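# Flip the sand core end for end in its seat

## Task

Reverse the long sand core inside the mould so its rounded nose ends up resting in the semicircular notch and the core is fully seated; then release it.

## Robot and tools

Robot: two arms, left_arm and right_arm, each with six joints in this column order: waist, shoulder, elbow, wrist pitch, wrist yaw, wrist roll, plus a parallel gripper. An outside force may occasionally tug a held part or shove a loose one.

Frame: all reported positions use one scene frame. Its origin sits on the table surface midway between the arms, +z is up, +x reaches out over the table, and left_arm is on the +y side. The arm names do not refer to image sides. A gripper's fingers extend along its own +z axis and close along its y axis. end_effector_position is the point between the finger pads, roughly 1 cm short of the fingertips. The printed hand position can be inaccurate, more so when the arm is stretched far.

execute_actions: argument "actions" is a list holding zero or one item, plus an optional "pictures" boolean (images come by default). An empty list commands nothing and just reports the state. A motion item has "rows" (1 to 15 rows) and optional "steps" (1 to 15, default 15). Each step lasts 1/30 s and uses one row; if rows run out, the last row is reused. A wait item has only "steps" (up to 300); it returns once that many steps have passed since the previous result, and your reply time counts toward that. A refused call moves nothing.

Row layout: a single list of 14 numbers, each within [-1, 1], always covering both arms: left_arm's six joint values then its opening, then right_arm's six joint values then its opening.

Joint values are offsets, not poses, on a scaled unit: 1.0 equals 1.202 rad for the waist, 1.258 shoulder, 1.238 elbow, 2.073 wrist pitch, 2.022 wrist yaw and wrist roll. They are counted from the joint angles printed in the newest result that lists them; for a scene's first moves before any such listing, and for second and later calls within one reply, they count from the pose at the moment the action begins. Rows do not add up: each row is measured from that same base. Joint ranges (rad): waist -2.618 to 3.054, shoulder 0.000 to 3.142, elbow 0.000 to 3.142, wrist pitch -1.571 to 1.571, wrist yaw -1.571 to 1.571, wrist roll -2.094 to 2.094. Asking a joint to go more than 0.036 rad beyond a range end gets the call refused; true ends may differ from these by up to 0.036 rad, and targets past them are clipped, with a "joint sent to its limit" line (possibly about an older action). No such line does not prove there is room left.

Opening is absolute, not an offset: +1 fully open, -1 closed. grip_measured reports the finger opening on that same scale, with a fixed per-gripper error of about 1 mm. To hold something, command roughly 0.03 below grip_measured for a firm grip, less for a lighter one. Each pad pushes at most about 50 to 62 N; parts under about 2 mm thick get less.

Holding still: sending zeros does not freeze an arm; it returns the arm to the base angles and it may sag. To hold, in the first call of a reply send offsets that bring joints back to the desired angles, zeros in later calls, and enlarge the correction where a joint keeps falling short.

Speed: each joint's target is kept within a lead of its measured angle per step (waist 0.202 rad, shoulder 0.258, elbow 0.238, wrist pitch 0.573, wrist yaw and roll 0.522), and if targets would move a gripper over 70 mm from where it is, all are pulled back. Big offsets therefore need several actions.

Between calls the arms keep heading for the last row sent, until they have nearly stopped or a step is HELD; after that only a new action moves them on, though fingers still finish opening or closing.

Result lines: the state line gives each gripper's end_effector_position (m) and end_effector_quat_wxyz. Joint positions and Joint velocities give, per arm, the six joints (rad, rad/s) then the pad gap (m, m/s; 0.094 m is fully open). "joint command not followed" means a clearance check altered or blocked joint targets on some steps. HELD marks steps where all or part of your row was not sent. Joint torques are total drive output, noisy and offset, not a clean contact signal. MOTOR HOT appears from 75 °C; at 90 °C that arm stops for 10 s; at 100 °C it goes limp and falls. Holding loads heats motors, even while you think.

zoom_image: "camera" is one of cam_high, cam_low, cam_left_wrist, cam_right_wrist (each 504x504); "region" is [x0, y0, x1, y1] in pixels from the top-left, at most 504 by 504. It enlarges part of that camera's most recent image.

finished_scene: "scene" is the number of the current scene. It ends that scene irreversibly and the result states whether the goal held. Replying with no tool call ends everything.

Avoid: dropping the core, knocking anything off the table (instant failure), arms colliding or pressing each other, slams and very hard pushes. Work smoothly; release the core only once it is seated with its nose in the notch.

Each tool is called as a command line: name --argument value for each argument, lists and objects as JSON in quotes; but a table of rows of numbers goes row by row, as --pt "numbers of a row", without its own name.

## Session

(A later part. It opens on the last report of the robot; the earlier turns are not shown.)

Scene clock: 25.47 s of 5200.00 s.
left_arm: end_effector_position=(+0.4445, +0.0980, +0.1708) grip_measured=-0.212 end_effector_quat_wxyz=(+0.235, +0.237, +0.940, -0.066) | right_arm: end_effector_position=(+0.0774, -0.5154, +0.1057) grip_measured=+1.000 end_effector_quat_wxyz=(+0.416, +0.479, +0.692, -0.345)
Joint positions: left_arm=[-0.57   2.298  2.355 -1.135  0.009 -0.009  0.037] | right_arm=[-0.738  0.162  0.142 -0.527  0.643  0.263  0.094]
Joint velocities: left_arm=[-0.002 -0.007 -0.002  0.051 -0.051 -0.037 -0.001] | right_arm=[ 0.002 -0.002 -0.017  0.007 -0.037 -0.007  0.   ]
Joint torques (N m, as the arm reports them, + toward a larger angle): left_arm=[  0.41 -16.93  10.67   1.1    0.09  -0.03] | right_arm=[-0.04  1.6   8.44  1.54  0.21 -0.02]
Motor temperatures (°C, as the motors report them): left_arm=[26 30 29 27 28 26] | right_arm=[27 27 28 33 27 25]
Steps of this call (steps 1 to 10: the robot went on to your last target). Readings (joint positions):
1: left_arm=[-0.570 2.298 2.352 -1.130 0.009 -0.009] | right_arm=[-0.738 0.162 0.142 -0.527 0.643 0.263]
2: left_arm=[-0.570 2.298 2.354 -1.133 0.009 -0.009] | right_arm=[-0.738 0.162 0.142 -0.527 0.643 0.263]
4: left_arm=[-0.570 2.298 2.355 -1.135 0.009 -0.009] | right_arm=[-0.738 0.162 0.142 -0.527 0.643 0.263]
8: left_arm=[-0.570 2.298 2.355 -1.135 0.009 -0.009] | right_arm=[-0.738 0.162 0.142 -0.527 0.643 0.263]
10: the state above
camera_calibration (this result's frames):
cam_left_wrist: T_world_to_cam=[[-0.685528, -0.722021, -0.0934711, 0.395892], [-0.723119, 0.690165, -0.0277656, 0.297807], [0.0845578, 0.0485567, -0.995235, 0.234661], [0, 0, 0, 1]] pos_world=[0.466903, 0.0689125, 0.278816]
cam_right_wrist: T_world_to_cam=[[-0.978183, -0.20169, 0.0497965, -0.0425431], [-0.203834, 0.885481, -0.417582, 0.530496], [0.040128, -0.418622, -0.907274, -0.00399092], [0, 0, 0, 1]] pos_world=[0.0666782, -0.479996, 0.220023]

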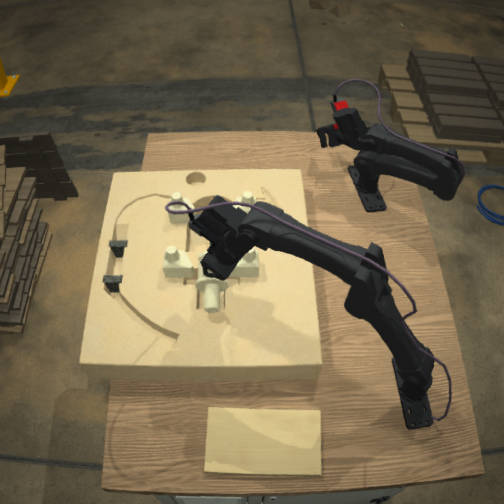

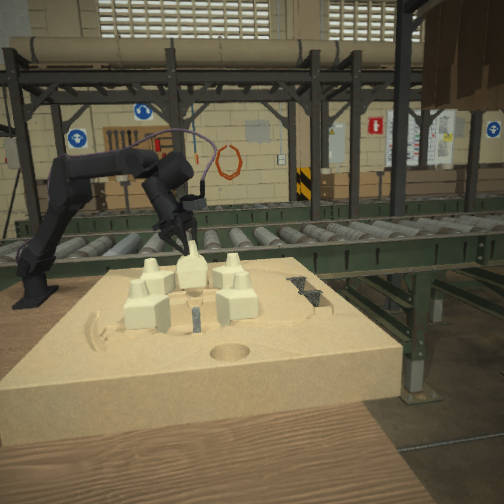

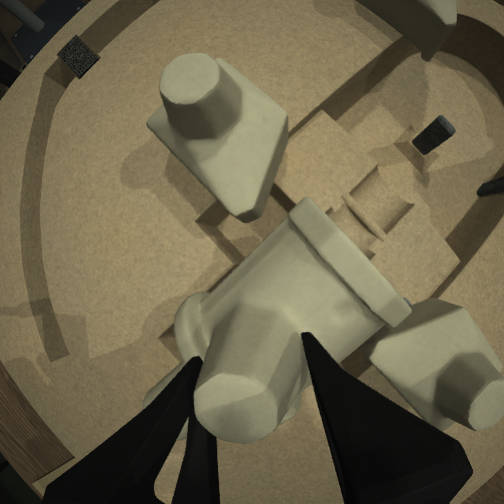

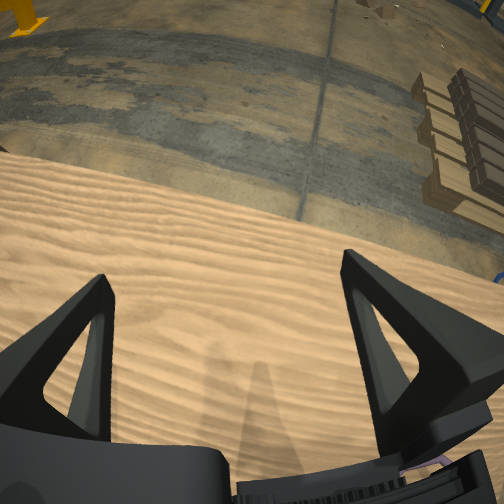

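execute_actions --actions '[{"rows":[[0.005,-0.07,0.045,0.01,0,0,-0.26,0,0,0,0,0,0,1],[0.01,-0.09,0.045,0.01,0,0,-0.26,0,0,0,0,0,0,1],[0.01,-0.11,0.045,0.01,0,0,-0.26,0,0,0,0,0,0,1],[0.02,-0.13,0.045,0.01,0,0,-0.26,0,0,0,0,0,0,1],[0.03,-0.15,0.045,0.01,0,0,-0.26,0,0,0,0,0,0,1]]}]' --pictures false

execute_actions --actions '[{"rows":[[0.02,-0.08,0.045,0,0,0,-0.26,0,0,0,0,0,0,1],[0.04,-0.1,0.045,-0.01,0,0,-0.26,0,0,0,0,0,0,1],[0.06,-0.12,0.04,-0.02,0,0,-0.26,0,0,0,0,0,0,1],[0.08,-0.14,0.03,-0.02,0,0,-0.26,0,0,0,0,0,0,1],[0.1,-0.16,0.02,-0.03,0,0,-0.26,0,0,0,0,0,0,1],[0.13,-0.18,0.01,-0.03,0,0,-0.26,0,0,0,0,0,0,1],[0.16,-0.2,0,-0.04,0,0,-0.26,0,0,0,0,0,0,1],[0.19,-0.22,-0.02,-0.04,0,0,-0.26,0,0,0,0,0,0,1],[0.22,-0.24,-0.04,-0.04,0,0,-0.26,0,0,0,0,0,0,1],[0.25,-0.26,-0.06,-0.05,0,0,-0.26,0,0,0,0,0,0,1]]}]'

Scene clock: 27.97 s of 5200.00 s.
left_arm: end_effector_position=(+0.4362, +0.1235, +0.1957) grip_measured=-0.212 end_effector_quat_wxyz=(+0.234, +0.221, +0.945, -0.057) | right_arm: end_effector_position=(+0.0774, -0.5154, +0.1057) grip_measured=+1.000 end_effector_quat_wxyz=(+0.416, +0.479, +0.692, -0.345)
Joint positions: left_arm=[-0.538  2.235  2.355 -1.204 -0.001 -0.009  0.037] | right_arm=[-0.738  0.162  0.142 -0.527  0.643  0.263  0.094]
Joint velocities: left_arm=[ 0.037 -0.168 -0.002 -0.081  0.037  0.037  0.   ] | right_arm=[-0.002 -0.002  0.002 -0.007  0.037  0.051  0.   ]
Joint torques (N m, as the arm reports them, + toward a larger angle): left_arm=[  0.07 -18.37   9.54   1.84   0.07  -0.02] | right_arm=[-0.03  1.59  8.43  1.54  0.21 -0.02]
Motor temperatures (°C, as the motors report them): left_arm=[26 31 29 27 28 26] | right_arm=[27 27 28 33 27 25]
Steps of this call (steps 1 to 15: the robot went on to your last target; steps 16 to 60: nothing new was sent; steps 61 to 75: all 15 steps of this action). Readings (joint positions):
61: left_arm=[-0.570 2.298 2.355 -1.135 0.008 -0.009] | right_arm=[-0.738 0.162 0.142 -0.527 0.643 0.263]
62: left_arm=[-0.570 2.297 2.355 -1.135 0.008 -0.009] | right_arm=[-0.738 0.162 0.142 -0.527 0.643 0.263]
64: left_arm=[-0.569 2.294 2.355 -1.136 0.006 -0.009] | right_arm=[-0.738 0.162 0.142 -0.527 0.643 0.263]
68: left_arm=[-0.559 2.276 2.355 -1.165 0.006 -0.009] | right_arm=[-0.738 0.162 0.142 -0.527 0.643 0.263]
75: the state above

Scene clock: 28.47 s of 5200.00 s.
left_arm: end_effector_position=(+0.4174, +0.2754, +0.2250) grip_measured=-0.212 end_effector_quat_wxyz=(+0.189, +0.091, +0.978, -0.018) | right_arm: end_effector_position=(+0.0774, -0.5154, +0.1057) grip_measured=+1.000 end_effector_quat_wxyz=(+0.416, +0.479, +0.692, -0.345)
Joint positions: left_arm=[-0.264  2.065  2.252 -1.376 -0.003 -0.009  0.037] | right_arm=[-0.738  0.162  0.142 -0.527  0.643  0.263  0.094]
Joint velocities: left_arm=[ 0.628 -0.418 -0.159 -0.168 -0.227 -0.037  0.   ] | right_arm=[ 0.012 -0.027  0.012 -0.007 -0.037  0.007  0.   ]
Joint torques (N m, as the arm reports them, + toward a larger angle): left_arm=[ -2.02 -17.32   8.42   1.69   0.41  -0.03] | right_arm=[-0.03  1.59  8.43  1.54  0.21 -0.02]
Motor temperatures (°C, as the motors report them): left_arm=[26 31 29 28 28 26] | right_arm=[27 27 28 33 27 25]
Steps of this call (steps 1 to 15: all 15 steps of this action). Readings (joint positions):
1: left_arm=[-0.536 2.229 2.355 -1.212 -0.002 -0.009] | right_arm=[-0.738 0.162 0.142 -0.527 0.643 0.263]
2: left_arm=[-0.532 2.223 2.355 -1.222 -0.001 -0.009] | right_arm=[-0.738 0.162 0.142 -0.527 0.643 0.263]
4: left_arm=[-0.516 2.210 2.355 -1.247 0.004 -0.009] | right_arm=[-0.738 0.162 0.142 -0.527 0.643 0.263]
8: left_arm=[-0.450 2.167 2.332 -1.306 0.015 -0.009] | right_arm=[-0.738 0.162 0.142 -0.527 0.643 0.263]
15: the state above
camera_calibration (this result's frames):
cam_left_wrist: T_world_to_cam=[[-0.440757, -0.894474, -0.0751672, 0.45163], [-0.896715, 0.434989, 0.0817795, 0.275317], [-0.0404527, 0.103448, -0.993812, 0.319045], [0, 0, 0, 1]] pos_world=[0.458846, 0.251206, 0.328503]
cam_right_wrist: T_world_to_cam=[[-0.978183, -0.20169, 0.0497965, -0.0425431], [-0.203834, 0.885481, -0.417582, 0.530496], [0.040128, -0.418622, -0.907274, -0.00399092], [0, 0, 0, 1]] pos_world=[0.0666782, -0.479996, 0.220023]

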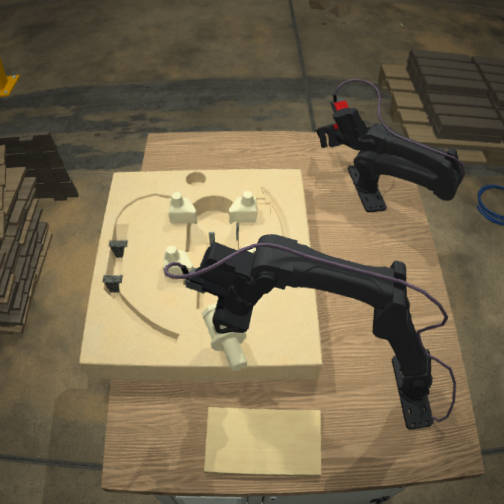

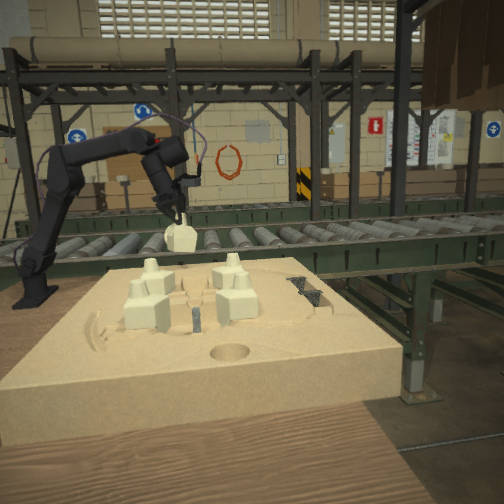

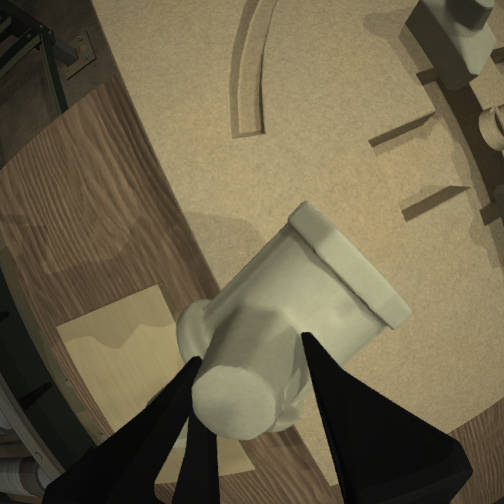

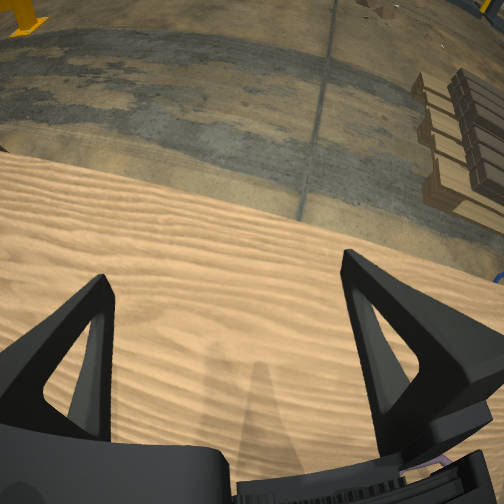

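execute_actions --actions '[{"rows":[[0.06,-0.15,-0.03,0.04,0,0,-0.26,0,0,0,0,0,0,1],[0.09,-0.18,-0.07,0.07,0,0,-0.26,0,0,0,0,0,0,1],[0.12,-0.2,-0.11,0.1,0,0,-0.26,0,0,0,0,0,0,1],[0.15,-0.23,-0.15,0.12,0,0,-0.26,0,0,0,0,0,0,1],[0.18,-0.26,-0.2,0.14,0,0,-0.26,0,0,0,0,0,0,1],[0.21,-0.29,-0.25,0.16,0,0,-0.26,0,0,0,0,0,0,1],[0.24,-0.32,-0.3,0.18,0,0,-0.26,0,0,0,0,0,0,1],[0.27,-0.35,-0.35,0.2,0,0,-0.26,0,0,0,0,0,0,1],[0.3,-0.37,-0.4,0.22,0,0,-0.26,0,0,0,0,0,0,1],[0.33,-0.39,-0.45,0.24,0,0,-0.26,0,0,0,0,0,0,1],[0.36,-0.41,-0.5,0.26,0,0,-0.26,0,0,0,0,0,0,1],[0.39,-0.43,-0.55,0.28,0,0,-0.26,0,0,0,0,0,0,1],[0.41,-0.44,-0.6,0.29,0,0,-0.26,0,0,0,0,0,0,1],[0.43,-0.45,-0.64,0.3,0,0,-0.26,0,0,0,0,0,0,1],[0.43,-0.45,-0.67,0.31,0,0,-0.26,0,0,0,0,0,0,1]]}]' --pictures false

execute_actions --actions '[{"steps":25}]'

Scene clock: 32.00 s of 5200.00 s.
left_arm: end_effector_position=(+0.3327, +0.4926, +0.2092) grip_measured=-0.211 end_effector_quat_wxyz=(+0.262, -0.159, +0.951, +0.052) | right_arm: end_effector_position=(+0.0774, -0.5154, +0.1057) grip_measured=+1.000 end_effector_quat_wxyz=(+0.416, +0.479, +0.692, -0.345)
Joint positions: left_arm=[ 0.248  1.566  1.484 -0.949 -0.024 -0.008  0.037] | right_arm=[-0.738  0.162  0.142 -0.527  0.643  0.263  0.094]
Joint velocities: left_arm=[ 0.735 -0.564 -1.399  0.813 -0.388 -0.007 -0.001] | right_arm=[ 0.007 -0.002  0.002 -0.037 -0.022  0.007  0.   ]
Joint torques (N m, as the arm reports them, + toward a larger angle): left_arm=[-3.5  -8.99  8.34  1.96  0.84 -0.05] | right_arm=[-0.03  1.58  8.44  1.54  0.21 -0.01]
Motor temperatures (°C, as the motors report them): left_arm=[26 32 29 29 28 26] | right_arm=[27 27 28 33 27 25]
Steps of this call (steps 1 to 30: the robot went on to your last target; steps 31 to 90: nothing new was sent; then 0.03 s passed at rest; steps 91 to 105: all 15 steps of this action). Readings (joint positions):
91: left_arm=[-0.232 1.954 2.238 -1.393 -0.003 -0.009] | right_arm=[-0.738 0.162 0.142 -0.527 0.643 0.263]
92: left_arm=[-0.224 1.941 2.211 -1.376 0.004 -0.009] | right_arm=[-0.738 0.162 0.142 -0.527 0.643 0.263]
94: left_arm=[-0.186 1.901 2.125 -1.323 0.026 -0.009] | right_arm=[-0.738 0.162 0.142 -0.527 0.643 0.263]
98: left_arm=[-0.040 1.792 1.909 -1.204 0.030 -0.009] | right_arm=[-0.738 0.162 0.142 -0.527 0.643 0.263]
105: the state above

Scene clock: 32.83 s of 5200.00 s.
left_arm: end_effector_position=(+0.3320, +0.4927, +0.1840) grip_measured=-0.211 end_effector_quat_wxyz=(+0.261, -0.161, +0.951, +0.046) | right_arm: end_effector_position=(+0.0774, -0.5154, +0.1057) grip_measured=+1.000 end_effector_quat_wxyz=(+0.416, +0.479, +0.692, -0.345)
Joint positions: left_arm=[ 0.256  1.555  1.375 -0.853 -0.008 -0.008  0.037] | right_arm=[-0.738  0.162  0.142 -0.527  0.643  0.263  0.094]
Joint velocities: left_arm=[-0.012  0.007 -0.017 -0.051 -0.051 -0.022  0.   ] | right_arm=[-0.007  0.017 -0.002  0.007 -0.022  0.007  0.   ]
Joint torques (N m, as the arm reports them, + toward a larger angle): left_arm=[ -0.31 -10.77  10.41   2.13   0.03  -0.03] | right_arm=[-0.03  1.61  8.44  1.54  0.21 -0.02]
Motor temperatures (°C, as the motors report them): left_arm=[26 32 29 29 28 26] | right_arm=[27 27 28 33 27 25]
Steps of this call (steps 1 to 25: the robot went on to your last target). Readings (joint positions):
1: left_arm=[0.267 1.553 1.445 -0.932 -0.037 -0.008] | right_arm=[-0.738 0.162 0.142 -0.527 0.643 0.263]
2: left_arm=[0.278 1.551 1.419 -0.925 -0.048 -0.008] | right_arm=[-0.738 0.162 0.142 -0.527 0.643 0.263]
4: left_arm=[0.278 1.553 1.386 -0.920 -0.051 -0.008] | right_arm=[-0.738 0.162 0.142 -0.527 0.643 0.263]
8: left_arm=[0.260 1.555 1.375 -0.909 -0.023 -0.008] | right_arm=[-0.738 0.162 0.142 -0.527 0.643 0.263]
25: the state above
camera_calibration (this result's frames):
cam_left_wrist: T_world_to_cam=[[0.0770057, -0.989951, -0.118604, 0.488418], [-0.995351, -0.069428, -0.0667546, 0.416158], [0.0578493, 0.123193, -0.990695, 0.209469], [0, 0, 0, 1]] pos_world=[0.364495, 0.486598, 0.293229]
cam_right_wrist: T_world_to_cam=[[-0.978183, -0.20169, 0.0497965, -0.0425431], [-0.203834, 0.885481, -0.417582, 0.530496], [0.040128, -0.418622, -0.907274, -0.00399092], [0, 0, 0, 1]] pos_world=[0.0666782, -0.479996, 0.220023]

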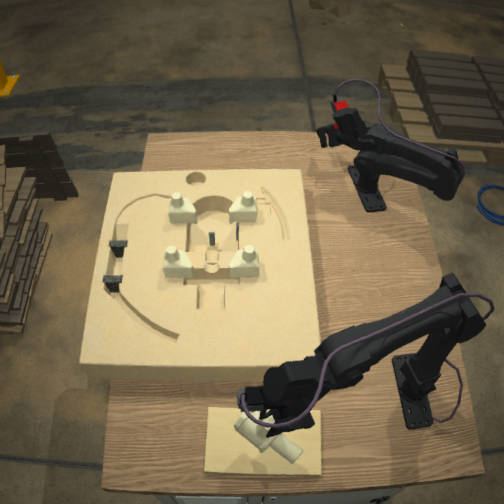

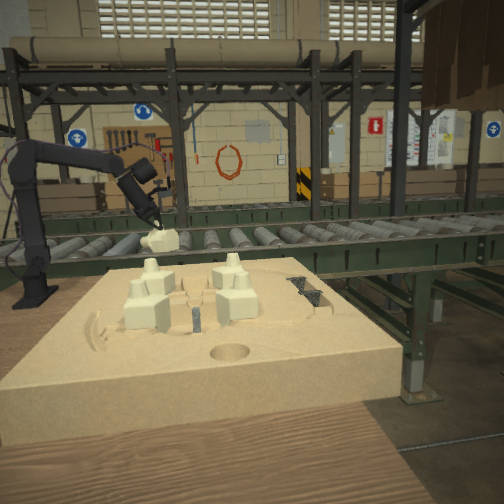

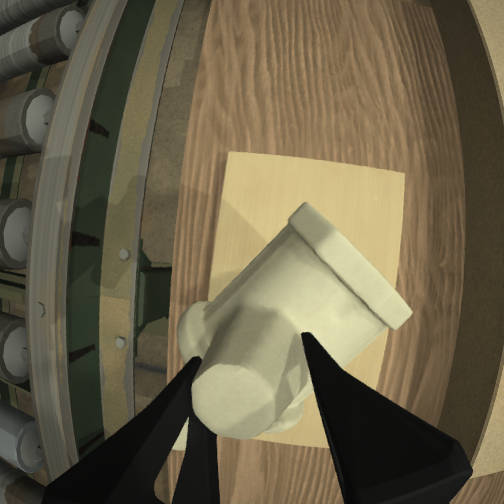

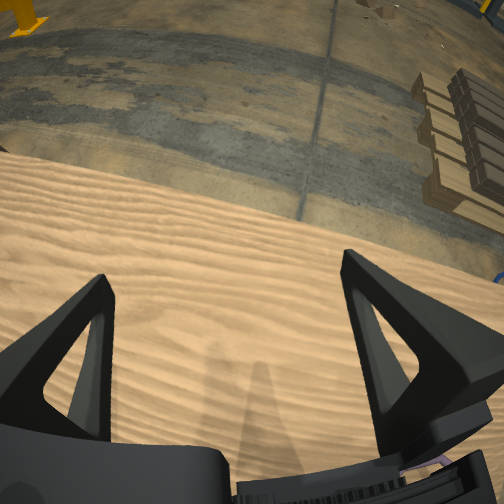

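execute_actions --actions '[{"rows":[[-0.01,-0.04,0.02,0.07,0,0,-0.26,0,0,0,0,0,0,1],[-0.02,-0.04,0,0.09,0,0,-0.26,0,0,0,0,0,0,1],[-0.02,-0.04,-0.02,0.11,0,0,-0.26,0,0,0,0,0,0,1],[-0.03,-0.04,-0.04,0.13,0,0,-0.26,0,0,0,0,0,0,1],[-0.04,-0.03,-0.06,0.14,0,0,-0.26,0,0,0,0,0,0,1],[-0.05,-0.03,-0.08,0.16,0,0,-0.26,0,0,0,0,0,0,1],[-0.05,-0.03,-0.1,0.17,0,0,-0.26,0,0,0,0,0,0,1],[-0.05,-0.02,-0.12,0.18,0,0,-0.26,0,0,0,0,0,0,1],[-0.05,-0.02,-0.14,0.2,0,0,-0.26,0,0,0,0,0,0,1],[-0.05,-0.02,-0.155,0.21,0,0,-0.26,0,0,0,0,0,0,1],[-0.05,-0.01,-0.17,0.22,0,0,-0.26,0,0,0,0,0,0,1],[-0.05,-0.01,-0.185,0.23,0,0,-0.26,0,0,0,0,0,0,1]]}]' --pictures false

execute_actions --actions '[{"steps":20}]'

zoom_image --camera "cam_high" --region '[150,220,270,330]'

Scene clock: 35.43 s of 5200.00 s.
left_arm: end_effector_position=(+0.3394, +0.4695, +0.1078) grip_measured=-0.211 end_effector_quat_wxyz=(+0.258, -0.132, +0.956, +0.036) | right_arm: end_effector_position=(+0.0774, -0.5154, +0.1057) grip_measured=+1.000 end_effector_quat_wxyz=(+0.416, +0.479, +0.692, -0.345)
Joint positions: left_arm=[ 0.196  1.59   1.11  -0.563 -0.005 -0.008  0.037] | right_arm=[-0.738  0.162  0.142 -0.527  0.643  0.263  0.094]
Joint velocities: left_arm=[-0.012  0.149 -0.212  0.168  0.037 -0.066 -0.001] | right_arm=[ 0.002 -0.017 -0.007 -0.051 -0.007  0.037  0.   ]
Joint torques (N m, as the arm reports them, + toward a larger angle): left_arm=[  0.01 -11.1   10.38   2.53  -0.08  -0.03] | right_arm=[-0.04  1.59  8.42  1.54  0.21 -0.01]
Motor temperatures (°C, as the motors report them): left_arm=[26 31 30 30 28 26] | right_arm=[27 27 28 33 27 25]
Steps of this call (steps 1 to 15: the robot went on to your last target; steps 16 to 63: nothing new was sent; steps 64 to 78: all 15 steps of this action). Readings (joint positions):
64: left_arm=[0.255 1.555 1.375 -0.852 -0.008 -0.008] | right_arm=[-0.738 0.162 0.142 -0.527 0.643 0.263]
65: left_arm=[0.254 1.555 1.370 -0.844 -0.009 -0.008] | right_arm=[-0.738 0.162 0.142 -0.527 0.643 0.263]
67: left_arm=[0.246 1.553 1.343 -0.803 -0.012 -0.008] | right_arm=[-0.738 0.162 0.142 -0.527 0.643 0.263]
71: left_arm=[0.212 1.554 1.247 -0.686 -0.015 -0.008] | right_arm=[-0.738 0.162 0.142 -0.527 0.643 0.263]
78: the state above

Scene clock: 36.10 s of 5200.00 s.
left_arm: end_effector_position=(+0.3511, +0.4728, +0.1153) grip_measured=-0.211 end_effector_quat_wxyz=(+0.286, -0.130, +0.949, +0.040) | right_arm: end_effector_position=(+0.0774, -0.5154, +0.1057) grip_measured=+1.000 end_effector_quat_wxyz=(+0.416, +0.479, +0.692, -0.345)
Joint positions: left_arm=[ 0.195  1.59   1.109 -0.504 -0.006 -0.006  0.037] | right_arm=[-0.738  0.162  0.142 -0.527  0.643  0.263  0.094]
Joint velocities: left_arm=[-0.027  0.002  0.007  0.037 -0.066  0.066 -0.   ] | right_arm=[-0.017 -0.002 -0.017 -0.022  0.022 -0.11   0.   ]
Joint torques (N m, as the arm reports them, + toward a larger angle): left_arm=[  0.05 -10.29   9.45   2.27  -0.01  -0.03] | right_arm=[-0.04  1.58  8.44  1.55  0.21 -0.01]
Motor temperatures (°C, as the motors report them): left_arm=[26 31 30 30 28 26] | right_arm=[27 27 28 34 27 25]
Steps of this call (steps 1 to 20: the robot went on to your last target). Readings (joint positions):
1: left_arm=[0.195 1.590 1.109 -0.551 -0.006 -0.006] | right_arm=[-0.738 0.162 0.142 -0.527 0.643 0.263]
2: left_arm=[0.195 1.590 1.109 -0.539 -0.005 -0.006] | right_arm=[-0.738 0.162 0.142 -0.527 0.643 0.263]
4: left_arm=[0.195 1.590 1.109 -0.518 -0.006 -0.006] | right_arm=[-0.738 0.162 0.142 -0.527 0.643 0.263]
8: left_arm=[0.195 1.590 1.109 -0.504 -0.006 -0.006] | right_arm=[-0.738 0.162 0.142 -0.527 0.643 0.263]
20: the state above
camera_calibration (this result's frames):
cam_left_wrist: T_world_to_cam=[[0.0204677, -0.991258, -0.130337, 0.480997], [-0.993535, -0.00560542, -0.11339, 0.40381], [0.111668, 0.131815, -0.984964, 0.119061], [0, 0, 0, 1]] pos_world=[0.378059, 0.463362, 0.225751]
cam_right_wrist: T_world_to_cam=[[-0.978183, -0.20169, 0.0497965, -0.0425431], [-0.203834, 0.885481, -0.417582, 0.530496], [0.040128, -0.418622, -0.907274, -0.00399092], [0, 0, 0, 1]] pos_world=[0.0666782, -0.479996, 0.220023]

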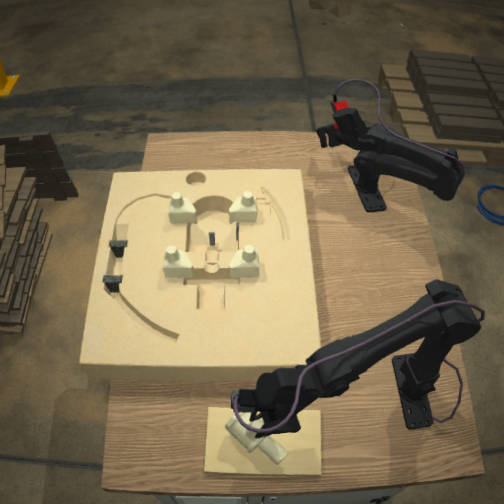

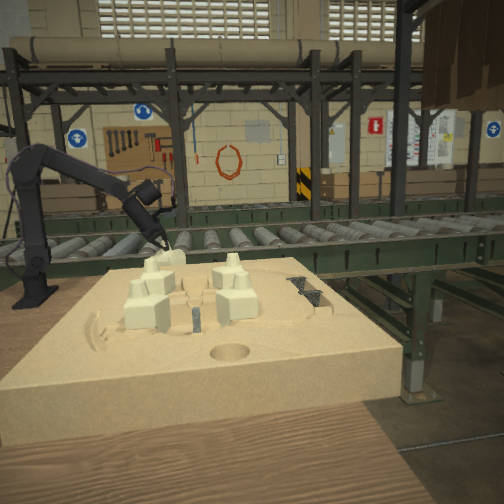

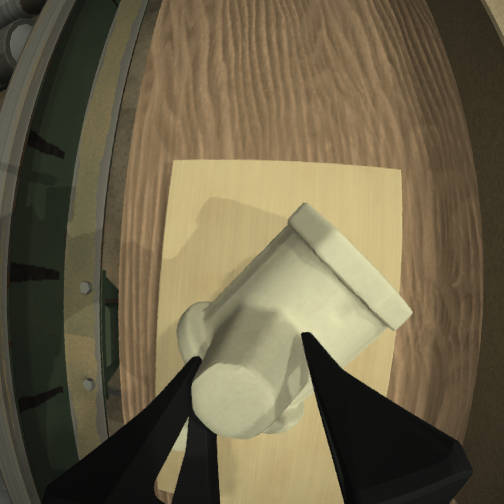

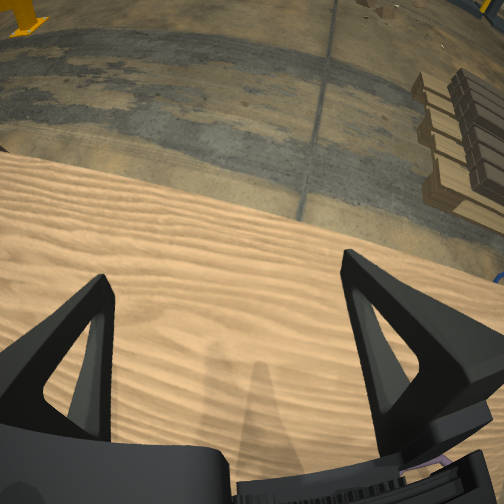

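Region (150, 220, 270, 330) of cam_high's 504x504 image, scaled by 4.200, with more detail than that image has; it fills the top 462 rows of this view, and the rest is white.

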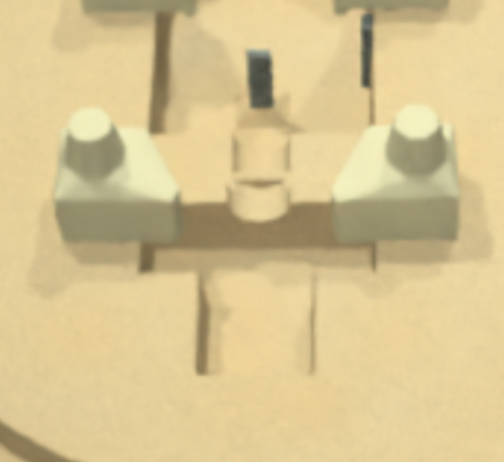

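execute_actions --actions '[{"rows":[[0,-0.02,0.01,0.06,0,0,-0.26,0,0,0,0,0,0,1],[0,-0.02,0,0.06,0,0,-0.26,0,0,0,0,0,0,1],[0,-0.02,-0.01,0.065,0,0,-0.26,0,0,0,0,0,0,1],[0,-0.015,-0.02,0.07,0,0,-0.26,0,0,0,0,0,0,1]]}]' --pictures false

execute_actions --actions '[{"rows":[[0,0,-0.01,0.03,0,0,-0.26,0,0,0,0,0,0,1]]}]'

Scene clock: 37.93 s of 5200.00 s.
left_arm: end_effector_position=(+0.3516, +0.4727, +0.1073) grip_measured=-0.211 end_effector_quat_wxyz=(+0.291, -0.129, +0.947, +0.041) | right_arm: end_effector_position=(+0.0774, -0.5154, +0.1057) grip_measured=+1.000 end_effector_quat_wxyz=(+0.416, +0.479, +0.692, -0.345)
Joint positions: left_arm=[ 0.195  1.592  1.072 -0.454 -0.005 -0.004  0.037] | right_arm=[-0.738  0.162  0.142 -0.527  0.643  0.263  0.094]
Joint velocities: left_arm=[ 0.002  0.012 -0.002  0.066  0.066 -0.051  0.   ] | right_arm=[ 0.007  0.007 -0.002  0.066 -0.051  0.022  0.   ]
Joint torques (N m, as the arm reports them, + toward a larger angle): left_arm=[-0.01 -8.44  7.4   2.02 -0.02 -0.06] | right_arm=[-0.04  1.59  8.43  1.54  0.21 -0.02]
Motor temperatures (°C, as the motors report them): left_arm=[26 31 30 31 28 26] | right_arm=[27 27 28 34 27 25]
Steps of this call (steps 1 to 15: the robot went on to your last target; steps 16 to 40: nothing new was sent; steps 41 to 55: all 15 steps of this action). Readings (joint positions):
41: left_arm=[0.195 1.590 1.107 -0.503 -0.006 -0.006] | right_arm=[-0.738 0.162 0.142 -0.527 0.643 0.263]
42: left_arm=[0.195 1.590 1.103 -0.499 -0.006 -0.006] | right_arm=[-0.738 0.162 0.142 -0.527 0.643 0.263]
44: left_arm=[0.195 1.590 1.085 -0.485 -0.006 -0.006] | right_arm=[-0.738 0.162 0.142 -0.527 0.643 0.263]
48: left_arm=[0.195 1.592 1.073 -0.457 -0.005 -0.004] | right_arm=[-0.738 0.162 0.142 -0.527 0.643 0.263]
55: the state above

Scene clock: 38.43 s of 5200.00 s.
left_arm: end_effector_position=(+0.3523, +0.4730, +0.1061) grip_measured=-0.211 end_effector_quat_wxyz=(+0.294, -0.128, +0.946, +0.041) | right_arm: end_effector_position=(+0.0774, -0.5154, +0.1057) grip_measured=+1.000 end_effector_quat_wxyz=(+0.416, +0.479, +0.692, -0.345)
Joint positions: left_arm=[ 0.195  1.593  1.064 -0.44  -0.006 -0.003  0.037] | right_arm=[-0.738  0.162  0.142 -0.527  0.643  0.263  0.094]
Joint velocities: left_arm=[-0.002  0.007  0.002  0.037 -0.007 -0.007 -0.   ] | right_arm=[ 0.002 -0.002 -0.007  0.051  0.051 -0.066  0.   ]
Joint torques (N m, as the arm reports them, + toward a larger angle): left_arm=[ 0.   -6.87  5.89  1.66  0.01 -0.03] | right_arm=[-0.04  1.58  8.43  1.54  0.2  -0.02]
Motor temperatures (°C, as the motors report them): left_arm=[26 31 30 31 28 26] | right_arm=[27 27 28 34 27 25]
Steps of this call (steps 1 to 15: all 15 steps of this action). Readings (joint positions):
1: left_arm=[0.195 1.593 1.069 -0.452 -0.005 -0.004] | right_arm=[-0.738 0.162 0.142 -0.527 0.643 0.263]
2: left_arm=[0.195 1.593 1.067 -0.447 -0.006 -0.004] | right_arm=[-0.738 0.162 0.142 -0.527 0.643 0.263]
4: left_arm=[0.195 1.593 1.065 -0.442 -0.006 -0.003] | right_arm=[-0.738 0.162 0.142 -0.527 0.643 0.263]
8: left_arm=[0.195 1.593 1.064 -0.440 -0.006 -0.003] | right_arm=[-0.738 0.162 0.142 -0.527 0.643 0.263]
15: the state above
camera_calibration (this result's frames):
cam_left_wrist: T_world_to_cam=[[0.0200203, -0.990606, -0.135273, 0.480341], [-0.991561, -0.0023394, -0.129619, 0.403467], [0.128084, 0.136727, -0.982293, 0.1015], [0, 0, 0, 1]] pos_world=[0.377445, 0.462894, 0.216977]
cam_right_wrist: T_world_to_cam=[[-0.978183, -0.20169, 0.0497965, -0.0425431], [-0.203834, 0.885481, -0.417582, 0.530496], [0.040128, -0.418622, -0.907274, -0.00399092], [0, 0, 0, 1]] pos_world=[0.0666782, -0.479996, 0.220023]

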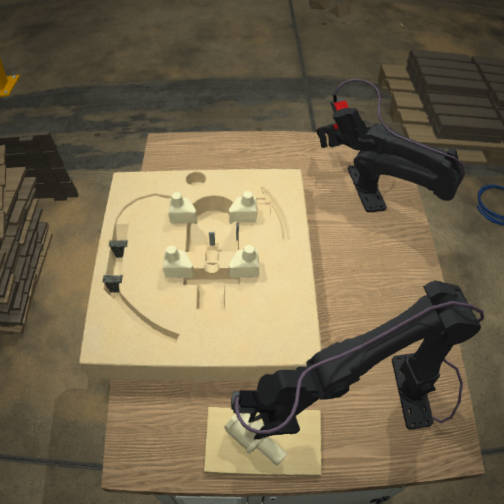

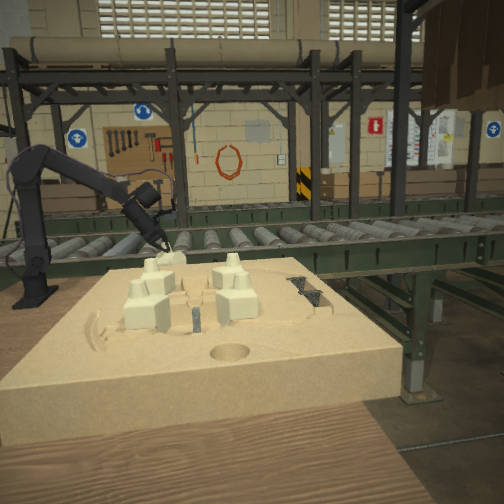

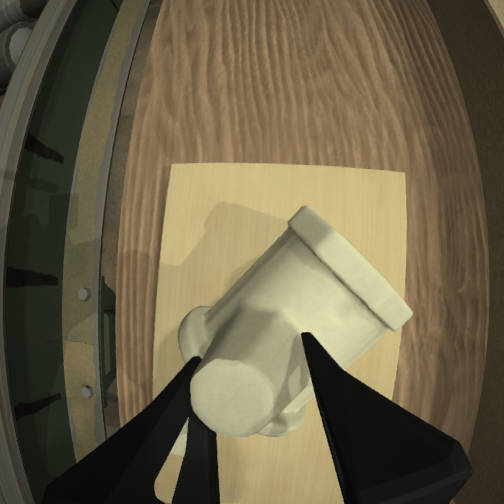

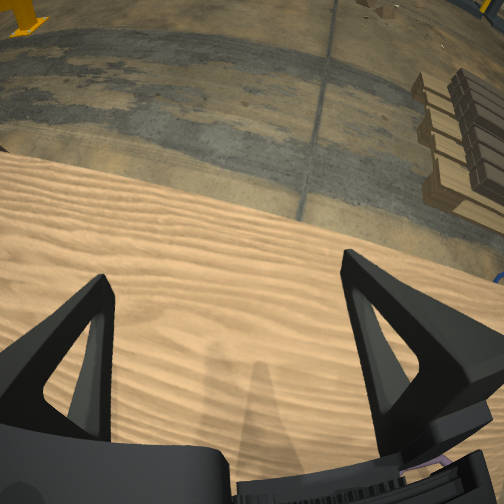

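execute_actions --actions '[{"rows":[[0,0,0,0,0,0,0.4,0,0,0,0,0,0,1]],"steps":10}]' --pictures false

execute_actions --actions '[{"rows":[[0,0,0.08,-0.04,0,0,0.6,0,0,0,0,0,0,1],[0,0,0.15,-0.08,0,0,0.6,0,0,0,0,0,0,1],[0,0.03,0.22,-0.12,0,0,0.6,0,0,0,0,0,0,1],[0,0.06,0.29,-0.16,0,0,0.6,0,0,0,0,0,0,1],[0,0.09,0.36,-0.2,0,-0.1,0.6,0,0,0,0,0,0,1],[0,0.12,0.43,-0.25,0,-0.2,0.6,0,0,0,0,0,0,1],[0,0.15,0.5,-0.3,0,-0.3,0.6,0,0,0,0,0,0,1],[0,0.18,0.57,-0.35,0,-0.4,0.6,0,0,0,0,0,0,1],[0,0.21,0.64,-0.4,0,-0.5,0.6,0,0,0,0,0,0,1],[0,0.24,0.71,-0.45,0,-0.6,0.6,0,0,0,0,0,0,1],[0,0.27,0.78,-0.5,0,-0.7,0.6,0,0,0,0,0,0,1],[0,0.3,0.83,-0.52,0,-0.8,0.6,0,0,0,0,0,0,1],[0,0.33,0.83,-0.52,0,-0.9,0.6,0,0,0,0,0,0,1],[0,0.36,0.83,-0.52,0,-0.99,0.6,0,0,0,0,0,0,1],[0,0.4,0.83,-0.52,0,-0.99,0.6,0,0,0,0,0,0,1]]}]' --pictures false

execute_actions --actions '[{"steps":30}]'

Scene clock: 41.60 s of 5200.00 s.
left_arm: end_effector_position=(+0.3519, +0.4729, +0.1058) grip_measured=+0.398 end_effector_quat_wxyz=(+0.293, -0.128, +0.947, +0.041) | right_arm: end_effector_position=(+0.0774, -0.5154, +0.1057) grip_measured=+1.000 end_effector_quat_wxyz=(+0.416, +0.479, +0.692, -0.345)
Joint positions: left_arm=[ 0.195  1.593  1.064 -0.442 -0.006 -0.003  0.066] | right_arm=[-0.738  0.162  0.142 -0.527  0.643  0.263  0.094]
Joint velocities: left_arm=[ 0.007 -0.002 -0.002  0.022 -0.007 -0.037 -0.   ] | right_arm=[ 0.007  0.017 -0.012 -0.037 -0.007  0.022  0.   ]
Joint torques (N m, as the arm reports them, + toward a larger angle): left_arm=[ 0.04 -6.75  6.23  1.29  0.01 -0.03] | right_arm=[-0.03  1.59  8.44  1.54  0.21 -0.02]
Motor temperatures (°C, as the motors report them): left_arm=[26 31 29 31 28 26] | right_arm=[27 27 28 34 27 25]
Steps of this call (steps 1 to 15: the robot went on to your last target; steps 16 to 85: nothing new was sent; steps 86 to 95: all 10 steps of this action). Readings (joint positions):
86: left_arm=[0.195 1.593 1.064 -0.441 -0.006 -0.003] | right_arm=[-0.738 0.162 0.142 -0.527 0.643 0.263]
87: left_arm=[0.195 1.593 1.064 -0.441 -0.006 -0.003] | right_arm=[-0.738 0.162 0.142 -0.527 0.643 0.263]
89: left_arm=[0.195 1.593 1.064 -0.442 -0.006 -0.003] | right_arm=[-0.738 0.162 0.142 -0.527 0.643 0.263]
93: left_arm=[0.195 1.593 1.064 -0.442 -0.006 -0.003] | right_arm=[-0.738 0.162 0.142 -0.527 0.643 0.263]
95: the state above

Scene clock: 42.10 s of 5200.00 s.
left_arm: end_effector_position=(+0.3876, +0.4826, +0.1952) grip_measured=+0.598 end_effector_quat_wxyz=(+0.144, -0.569, +0.808, -0.049) | right_arm: end_effector_position=(+0.0774, -0.5154, +0.1057) grip_measured=+1.000 end_effector_quat_wxyz=(+0.416, +0.479, +0.692, -0.345)
Joint positions: left_arm=[ 0.195  1.996  2.049 -1.318 -0.006 -0.962  0.075] | right_arm=[-0.738  0.162  0.142 -0.527  0.643  0.263  0.094]
Joint velocities: left_arm=[ 0.007  0.755  0.891 -0.989 -0.022 -2.894 -0.   ] | right_arm=[-0.007  0.012  0.002  0.066  0.051 -0.022  0.   ]
Joint torques (N m, as the arm reports them, + toward a larger angle): left_arm=[ 0.04 -5.95  4.57  0.51 -0.02 -0.02] | right_arm=[-0.04  1.59  8.42  1.54  0.21 -0.02]
Motor temperatures (°C, as the motors report them): left_arm=[26 30 29 31 28 26] | right_arm=[27 27 28 34 27 25]
Steps of this call (steps 1 to 15: all 15 steps of this action). Readings (joint positions):
1: left_arm=[0.195 1.594 1.074 -0.458 -0.006 -0.003] | right_arm=[-0.738 0.162 0.142 -0.527 0.643 0.263]
2: left_arm=[0.195 1.601 1.105 -0.500 -0.006 -0.003] | right_arm=[-0.738 0.162 0.142 -0.527 0.643 0.263]
4: left_arm=[0.195 1.635 1.225 -0.610 -0.006 -0.003] | right_arm=[-0.738 0.162 0.142 -0.527 0.643 0.263]
8: left_arm=[0.195 1.747 1.547 -0.833 -0.006 -0.278] | right_arm=[-0.738 0.162 0.142 -0.527 0.643 0.263]
15: the state above

Scene clock: 43.10 s of 5200.00 s.
left_arm: end_effector_position=(+0.3548, +0.4729, +0.1429) grip_measured=+0.598 end_effector_quat_wxyz=(-0.006, +0.905, -0.426, +0.007) | right_arm: end_effector_position=(+0.0774, -0.5154, +0.1057) grip_measured=+1.000 end_effector_quat_wxyz=(+0.416, +0.479, +0.692, -0.345)
Joint positions: left_arm=[ 0.195  2.124  2.076 -1.504 -0.001 -1.996  0.075] | right_arm=[-0.738  0.162  0.142 -0.527  0.643  0.263  0.094]
Joint velocities: left_arm=[-0.017  0.017  0.012 -0.081 -0.051 -0.066 -0.   ] | right_arm=[ 0.012  0.002 -0.002 -0.037 -0.037 -0.022  0.   ]
Joint torques (N m, as the arm reports them, + toward a larger angle): left_arm=[ -0.01 -12.69   6.81   0.32  -0.05  -0.08] | right_arm=[-0.04  1.58  8.42  1.54  0.21 -0.02]
Motor temperatures (°C, as the motors report them): left_arm=[26 31 29 31 28 26] | right_arm=[27 27 28 34 27 25]
Steps of this call (steps 1 to 30: the robot went on to your last target). Readings (joint positions):
1: left_arm=[0.195 2.020 2.070 -1.348 -0.006 -1.060] | right_arm=[-0.738 0.162 0.142 -0.527 0.643 0.263]
2: left_arm=[0.195 2.043 2.075 -1.374 -0.005 -1.157] | right_arm=[-0.738 0.162 0.142 -0.527 0.643 0.263]
4: left_arm=[0.195 2.085 2.076 -1.424 -0.004 -1.353] | right_arm=[-0.738 0.162 0.142 -0.527 0.643 0.263]
8: left_arm=[0.195 2.129 2.076 -1.477 -0.002 -1.710] | right_arm=[-0.738 0.162 0.142 -0.527 0.643 0.263]
30: the state above
camera_calibration (this result's frames):
cam_left_wrist: T_world_to_cam=[[0.916515, 0.397046, 0.0485209, -0.515451], [0.338275, -0.834098, 0.435718, 0.251364], [0.213472, -0.382929, -0.898774, 0.340798], [0, 0, 0, 1]] pos_world=[0.314638, 0.544822, 0.221787]
cam_right_wrist: T_world_to_cam=[[-0.978183, -0.20169, 0.0497965, -0.0425431], [-0.203834, 0.885481, -0.417582, 0.530496], [0.040128, -0.418622, -0.907274, -0.00399092], [0, 0, 0, 1]] pos_world=[0.0666782, -0.479996, 0.220023]

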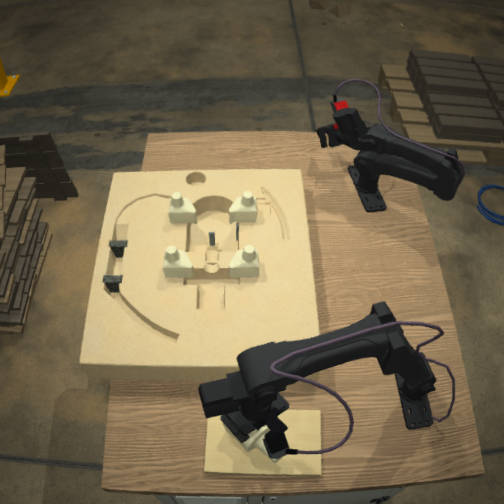

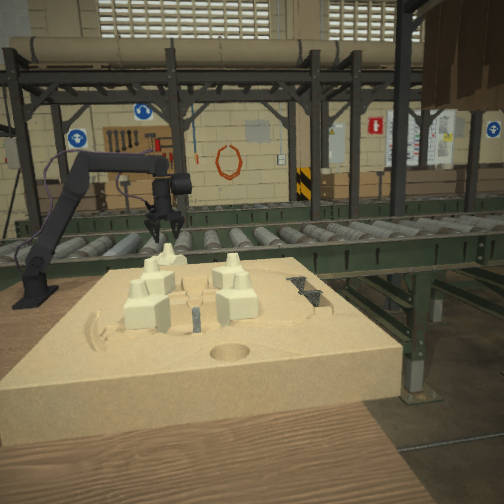

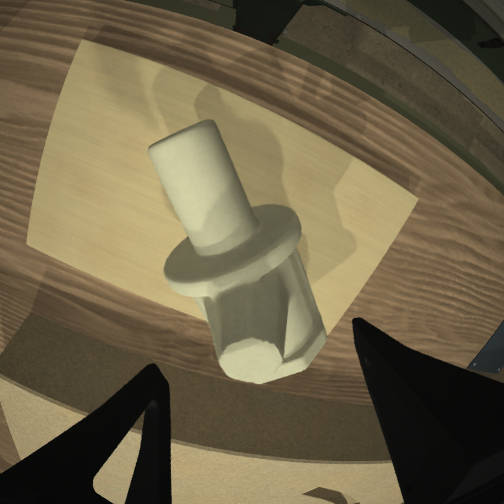

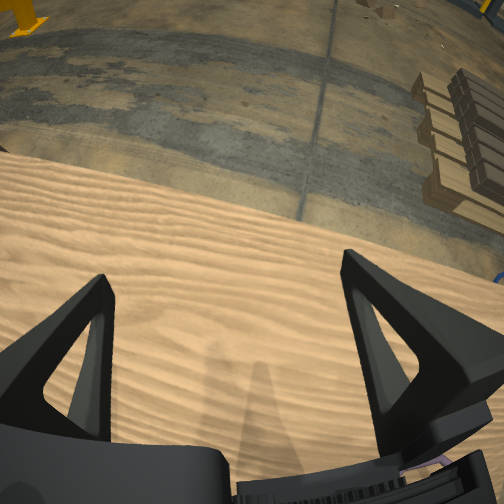

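execute_actions --actions '[{"rows":[[-0.02,-0.01,-0.03,0.02,0,0,0.4,0,0,0,0,0,0,1],[-0.036,-0.02,-0.06,0.04,0,0,0.4,0,0,0,0,0,0,1],[-0.036,-0.02,-0.09,0.06,0,0,0.4,0,0,0,0,0,0,1],[-0.036,-0.03,-0.125,0.075,0,0,0.4,0,0,0,0,0,0,1]]}]' --pictures false

execute_actions --actions '[{"steps":10}]'

Scene clock: 46.43 s of 5200.00 s.
left_arm: end_effector_position=(+0.3613, +0.4545, +0.1093) grip_measured=+0.402 end_effector_quat_wxyz=(-0.004, +0.895, -0.445, +0.010) | right_arm: end_effector_position=(+0.0774, -0.5154, +0.1057) grip_measured=+1.000 end_effector_quat_wxyz=(+0.416, +0.479, +0.692, -0.345)
Joint positions: left_arm=[ 0.151  2.11   1.92  -1.359  0.006 -1.998  0.066] | right_arm=[-0.738  0.162  0.142 -0.527  0.643  0.263  0.094]
Joint velocities: left_arm=[-0.007 -0.012  0.007  0.037 -0.007 -0.037  0.001] | right_arm=[-0.002 -0.017  0.012  0.022  0.022  0.022  0.   ]
Joint torques (N m, as the arm reports them, + toward a larger angle): left_arm=[  0.14 -12.38   5.65   0.49  -0.08  -0.01] | right_arm=[-0.03  1.59  8.44  1.54  0.21 -0.02]
Motor temperatures (°C, as the motors report them): left_arm=[26 31 29 30 28 26] | right_arm=[27 27 29 34 27 25]
Steps of this call (steps 1 to 15: the robot went on to your last target; steps 16 to 85: nothing new was sent; steps 86 to 100: all 15 steps of this action). Readings (joint positions):
86: left_arm=[0.194 2.124 2.071 -1.499 -0.001 -1.998] | right_arm=[-0.738 0.162 0.142 -0.527 0.643 0.263]
87: left_arm=[0.190 2.121 2.058 -1.485 -0.002 -1.998] | right_arm=[-0.738 0.162 0.142 -0.527 0.643 0.263]
89: left_arm=[0.176 2.110 2.002 -1.440 -0.002 -1.998] | right_arm=[-0.738 0.162 0.142 -0.527 0.643 0.263]
93: left_arm=[0.152 2.110 1.924 -1.392 0.005 -1.998] | right_arm=[-0.738 0.162 0.142 -0.527 0.643 0.263]
100: the state above

Scene clock: 46.77 s of 5200.00 s.
left_arm: end_effector_position=(+0.3631, +0.4549, +0.1093) grip_measured=+0.402 end_effector_quat_wxyz=(-0.007, +0.895, -0.445, +0.013) | right_arm: end_effector_position=(+0.0774, -0.5154, +0.1057) grip_measured=+1.000 end_effector_quat_wxyz=(+0.416, +0.479, +0.692, -0.345)
Joint positions: left_arm=[ 0.151  2.11   1.92  -1.352  0.006 -1.998  0.066] | right_arm=[-0.738  0.162  0.142 -0.527  0.643  0.263  0.094]
Joint velocities: left_arm=[ 0.002  0.007 -0.012 -0.022 -0.081 -0.037 -0.002] | right_arm=[-0.012 -0.007 -0.017 -0.037 -0.037 -0.037  0.   ]
Joint torques (N m, as the arm reports them, + toward a larger angle): left_arm=[  0.08 -12.39   5.68   0.51  -0.09   0.  ] | right_arm=[-0.03  1.59  8.44  1.54  0.21 -0.01]
Motor temperatures (°C, as the motors report them): left_arm=[26 31 29 30 28 26] | right_arm=[27 27 29 34 27 25]
Steps of this call (steps 1 to 10: the robot went on to your last target). Readings (joint positions):
1: left_arm=[0.151 2.110 1.920 -1.357 0.006 -1.998] | right_arm=[-0.738 0.162 0.142 -0.527 0.643 0.263]
2: left_arm=[0.151 2.110 1.920 -1.356 0.006 -1.998] | right_arm=[-0.738 0.162 0.142 -0.527 0.643 0.263]
4: left_arm=[0.151 2.110 1.920 -1.354 0.006 -1.998] | right_arm=[-0.738 0.162 0.142 -0.527 0.643 0.263]
8: left_arm=[0.151 2.110 1.920 -1.352 0.006 -1.998] | right_arm=[-0.738 0.162 0.142 -0.527 0.643 0.263]
10: the state above
camera_calibration (this result's frames):
cam_left_wrist: T_world_to_cam=[[0.93183, 0.35835, 0.0572608, -0.503175], [0.297886, -0.845437, 0.443283, 0.267232], [0.207261, -0.396007, -0.894551, 0.309748], [0, 0, 0, 1]] pos_world=[0.32507, 0.528903, 0.187438]
cam_right_wrist: T_world_to_cam=[[-0.978183, -0.20169, 0.0497965, -0.0425431], [-0.203834, 0.885481, -0.417582, 0.530496], [0.040128, -0.418622, -0.907274, -0.00399092], [0, 0, 0, 1]] pos_world=[0.0666782, -0.479996, 0.220023]

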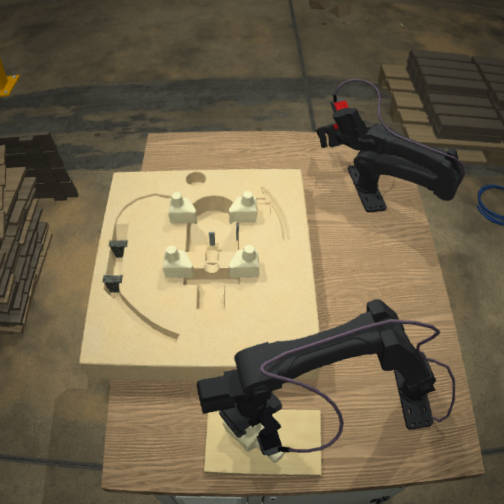

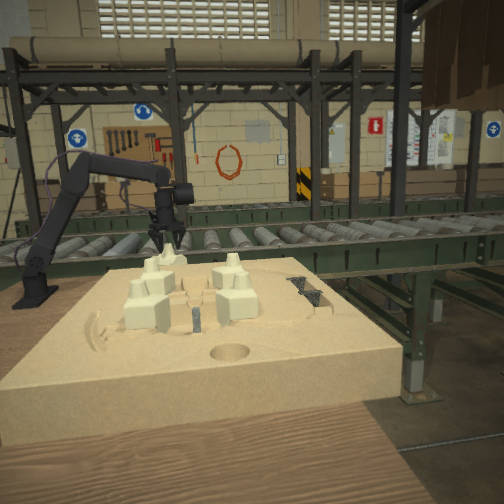

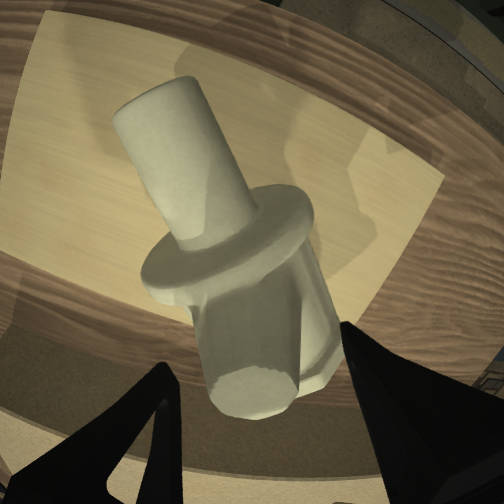

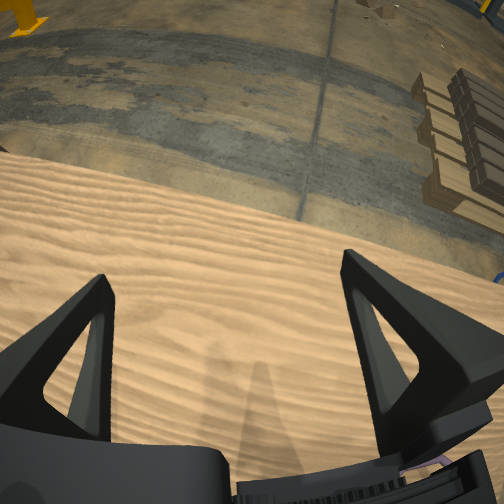

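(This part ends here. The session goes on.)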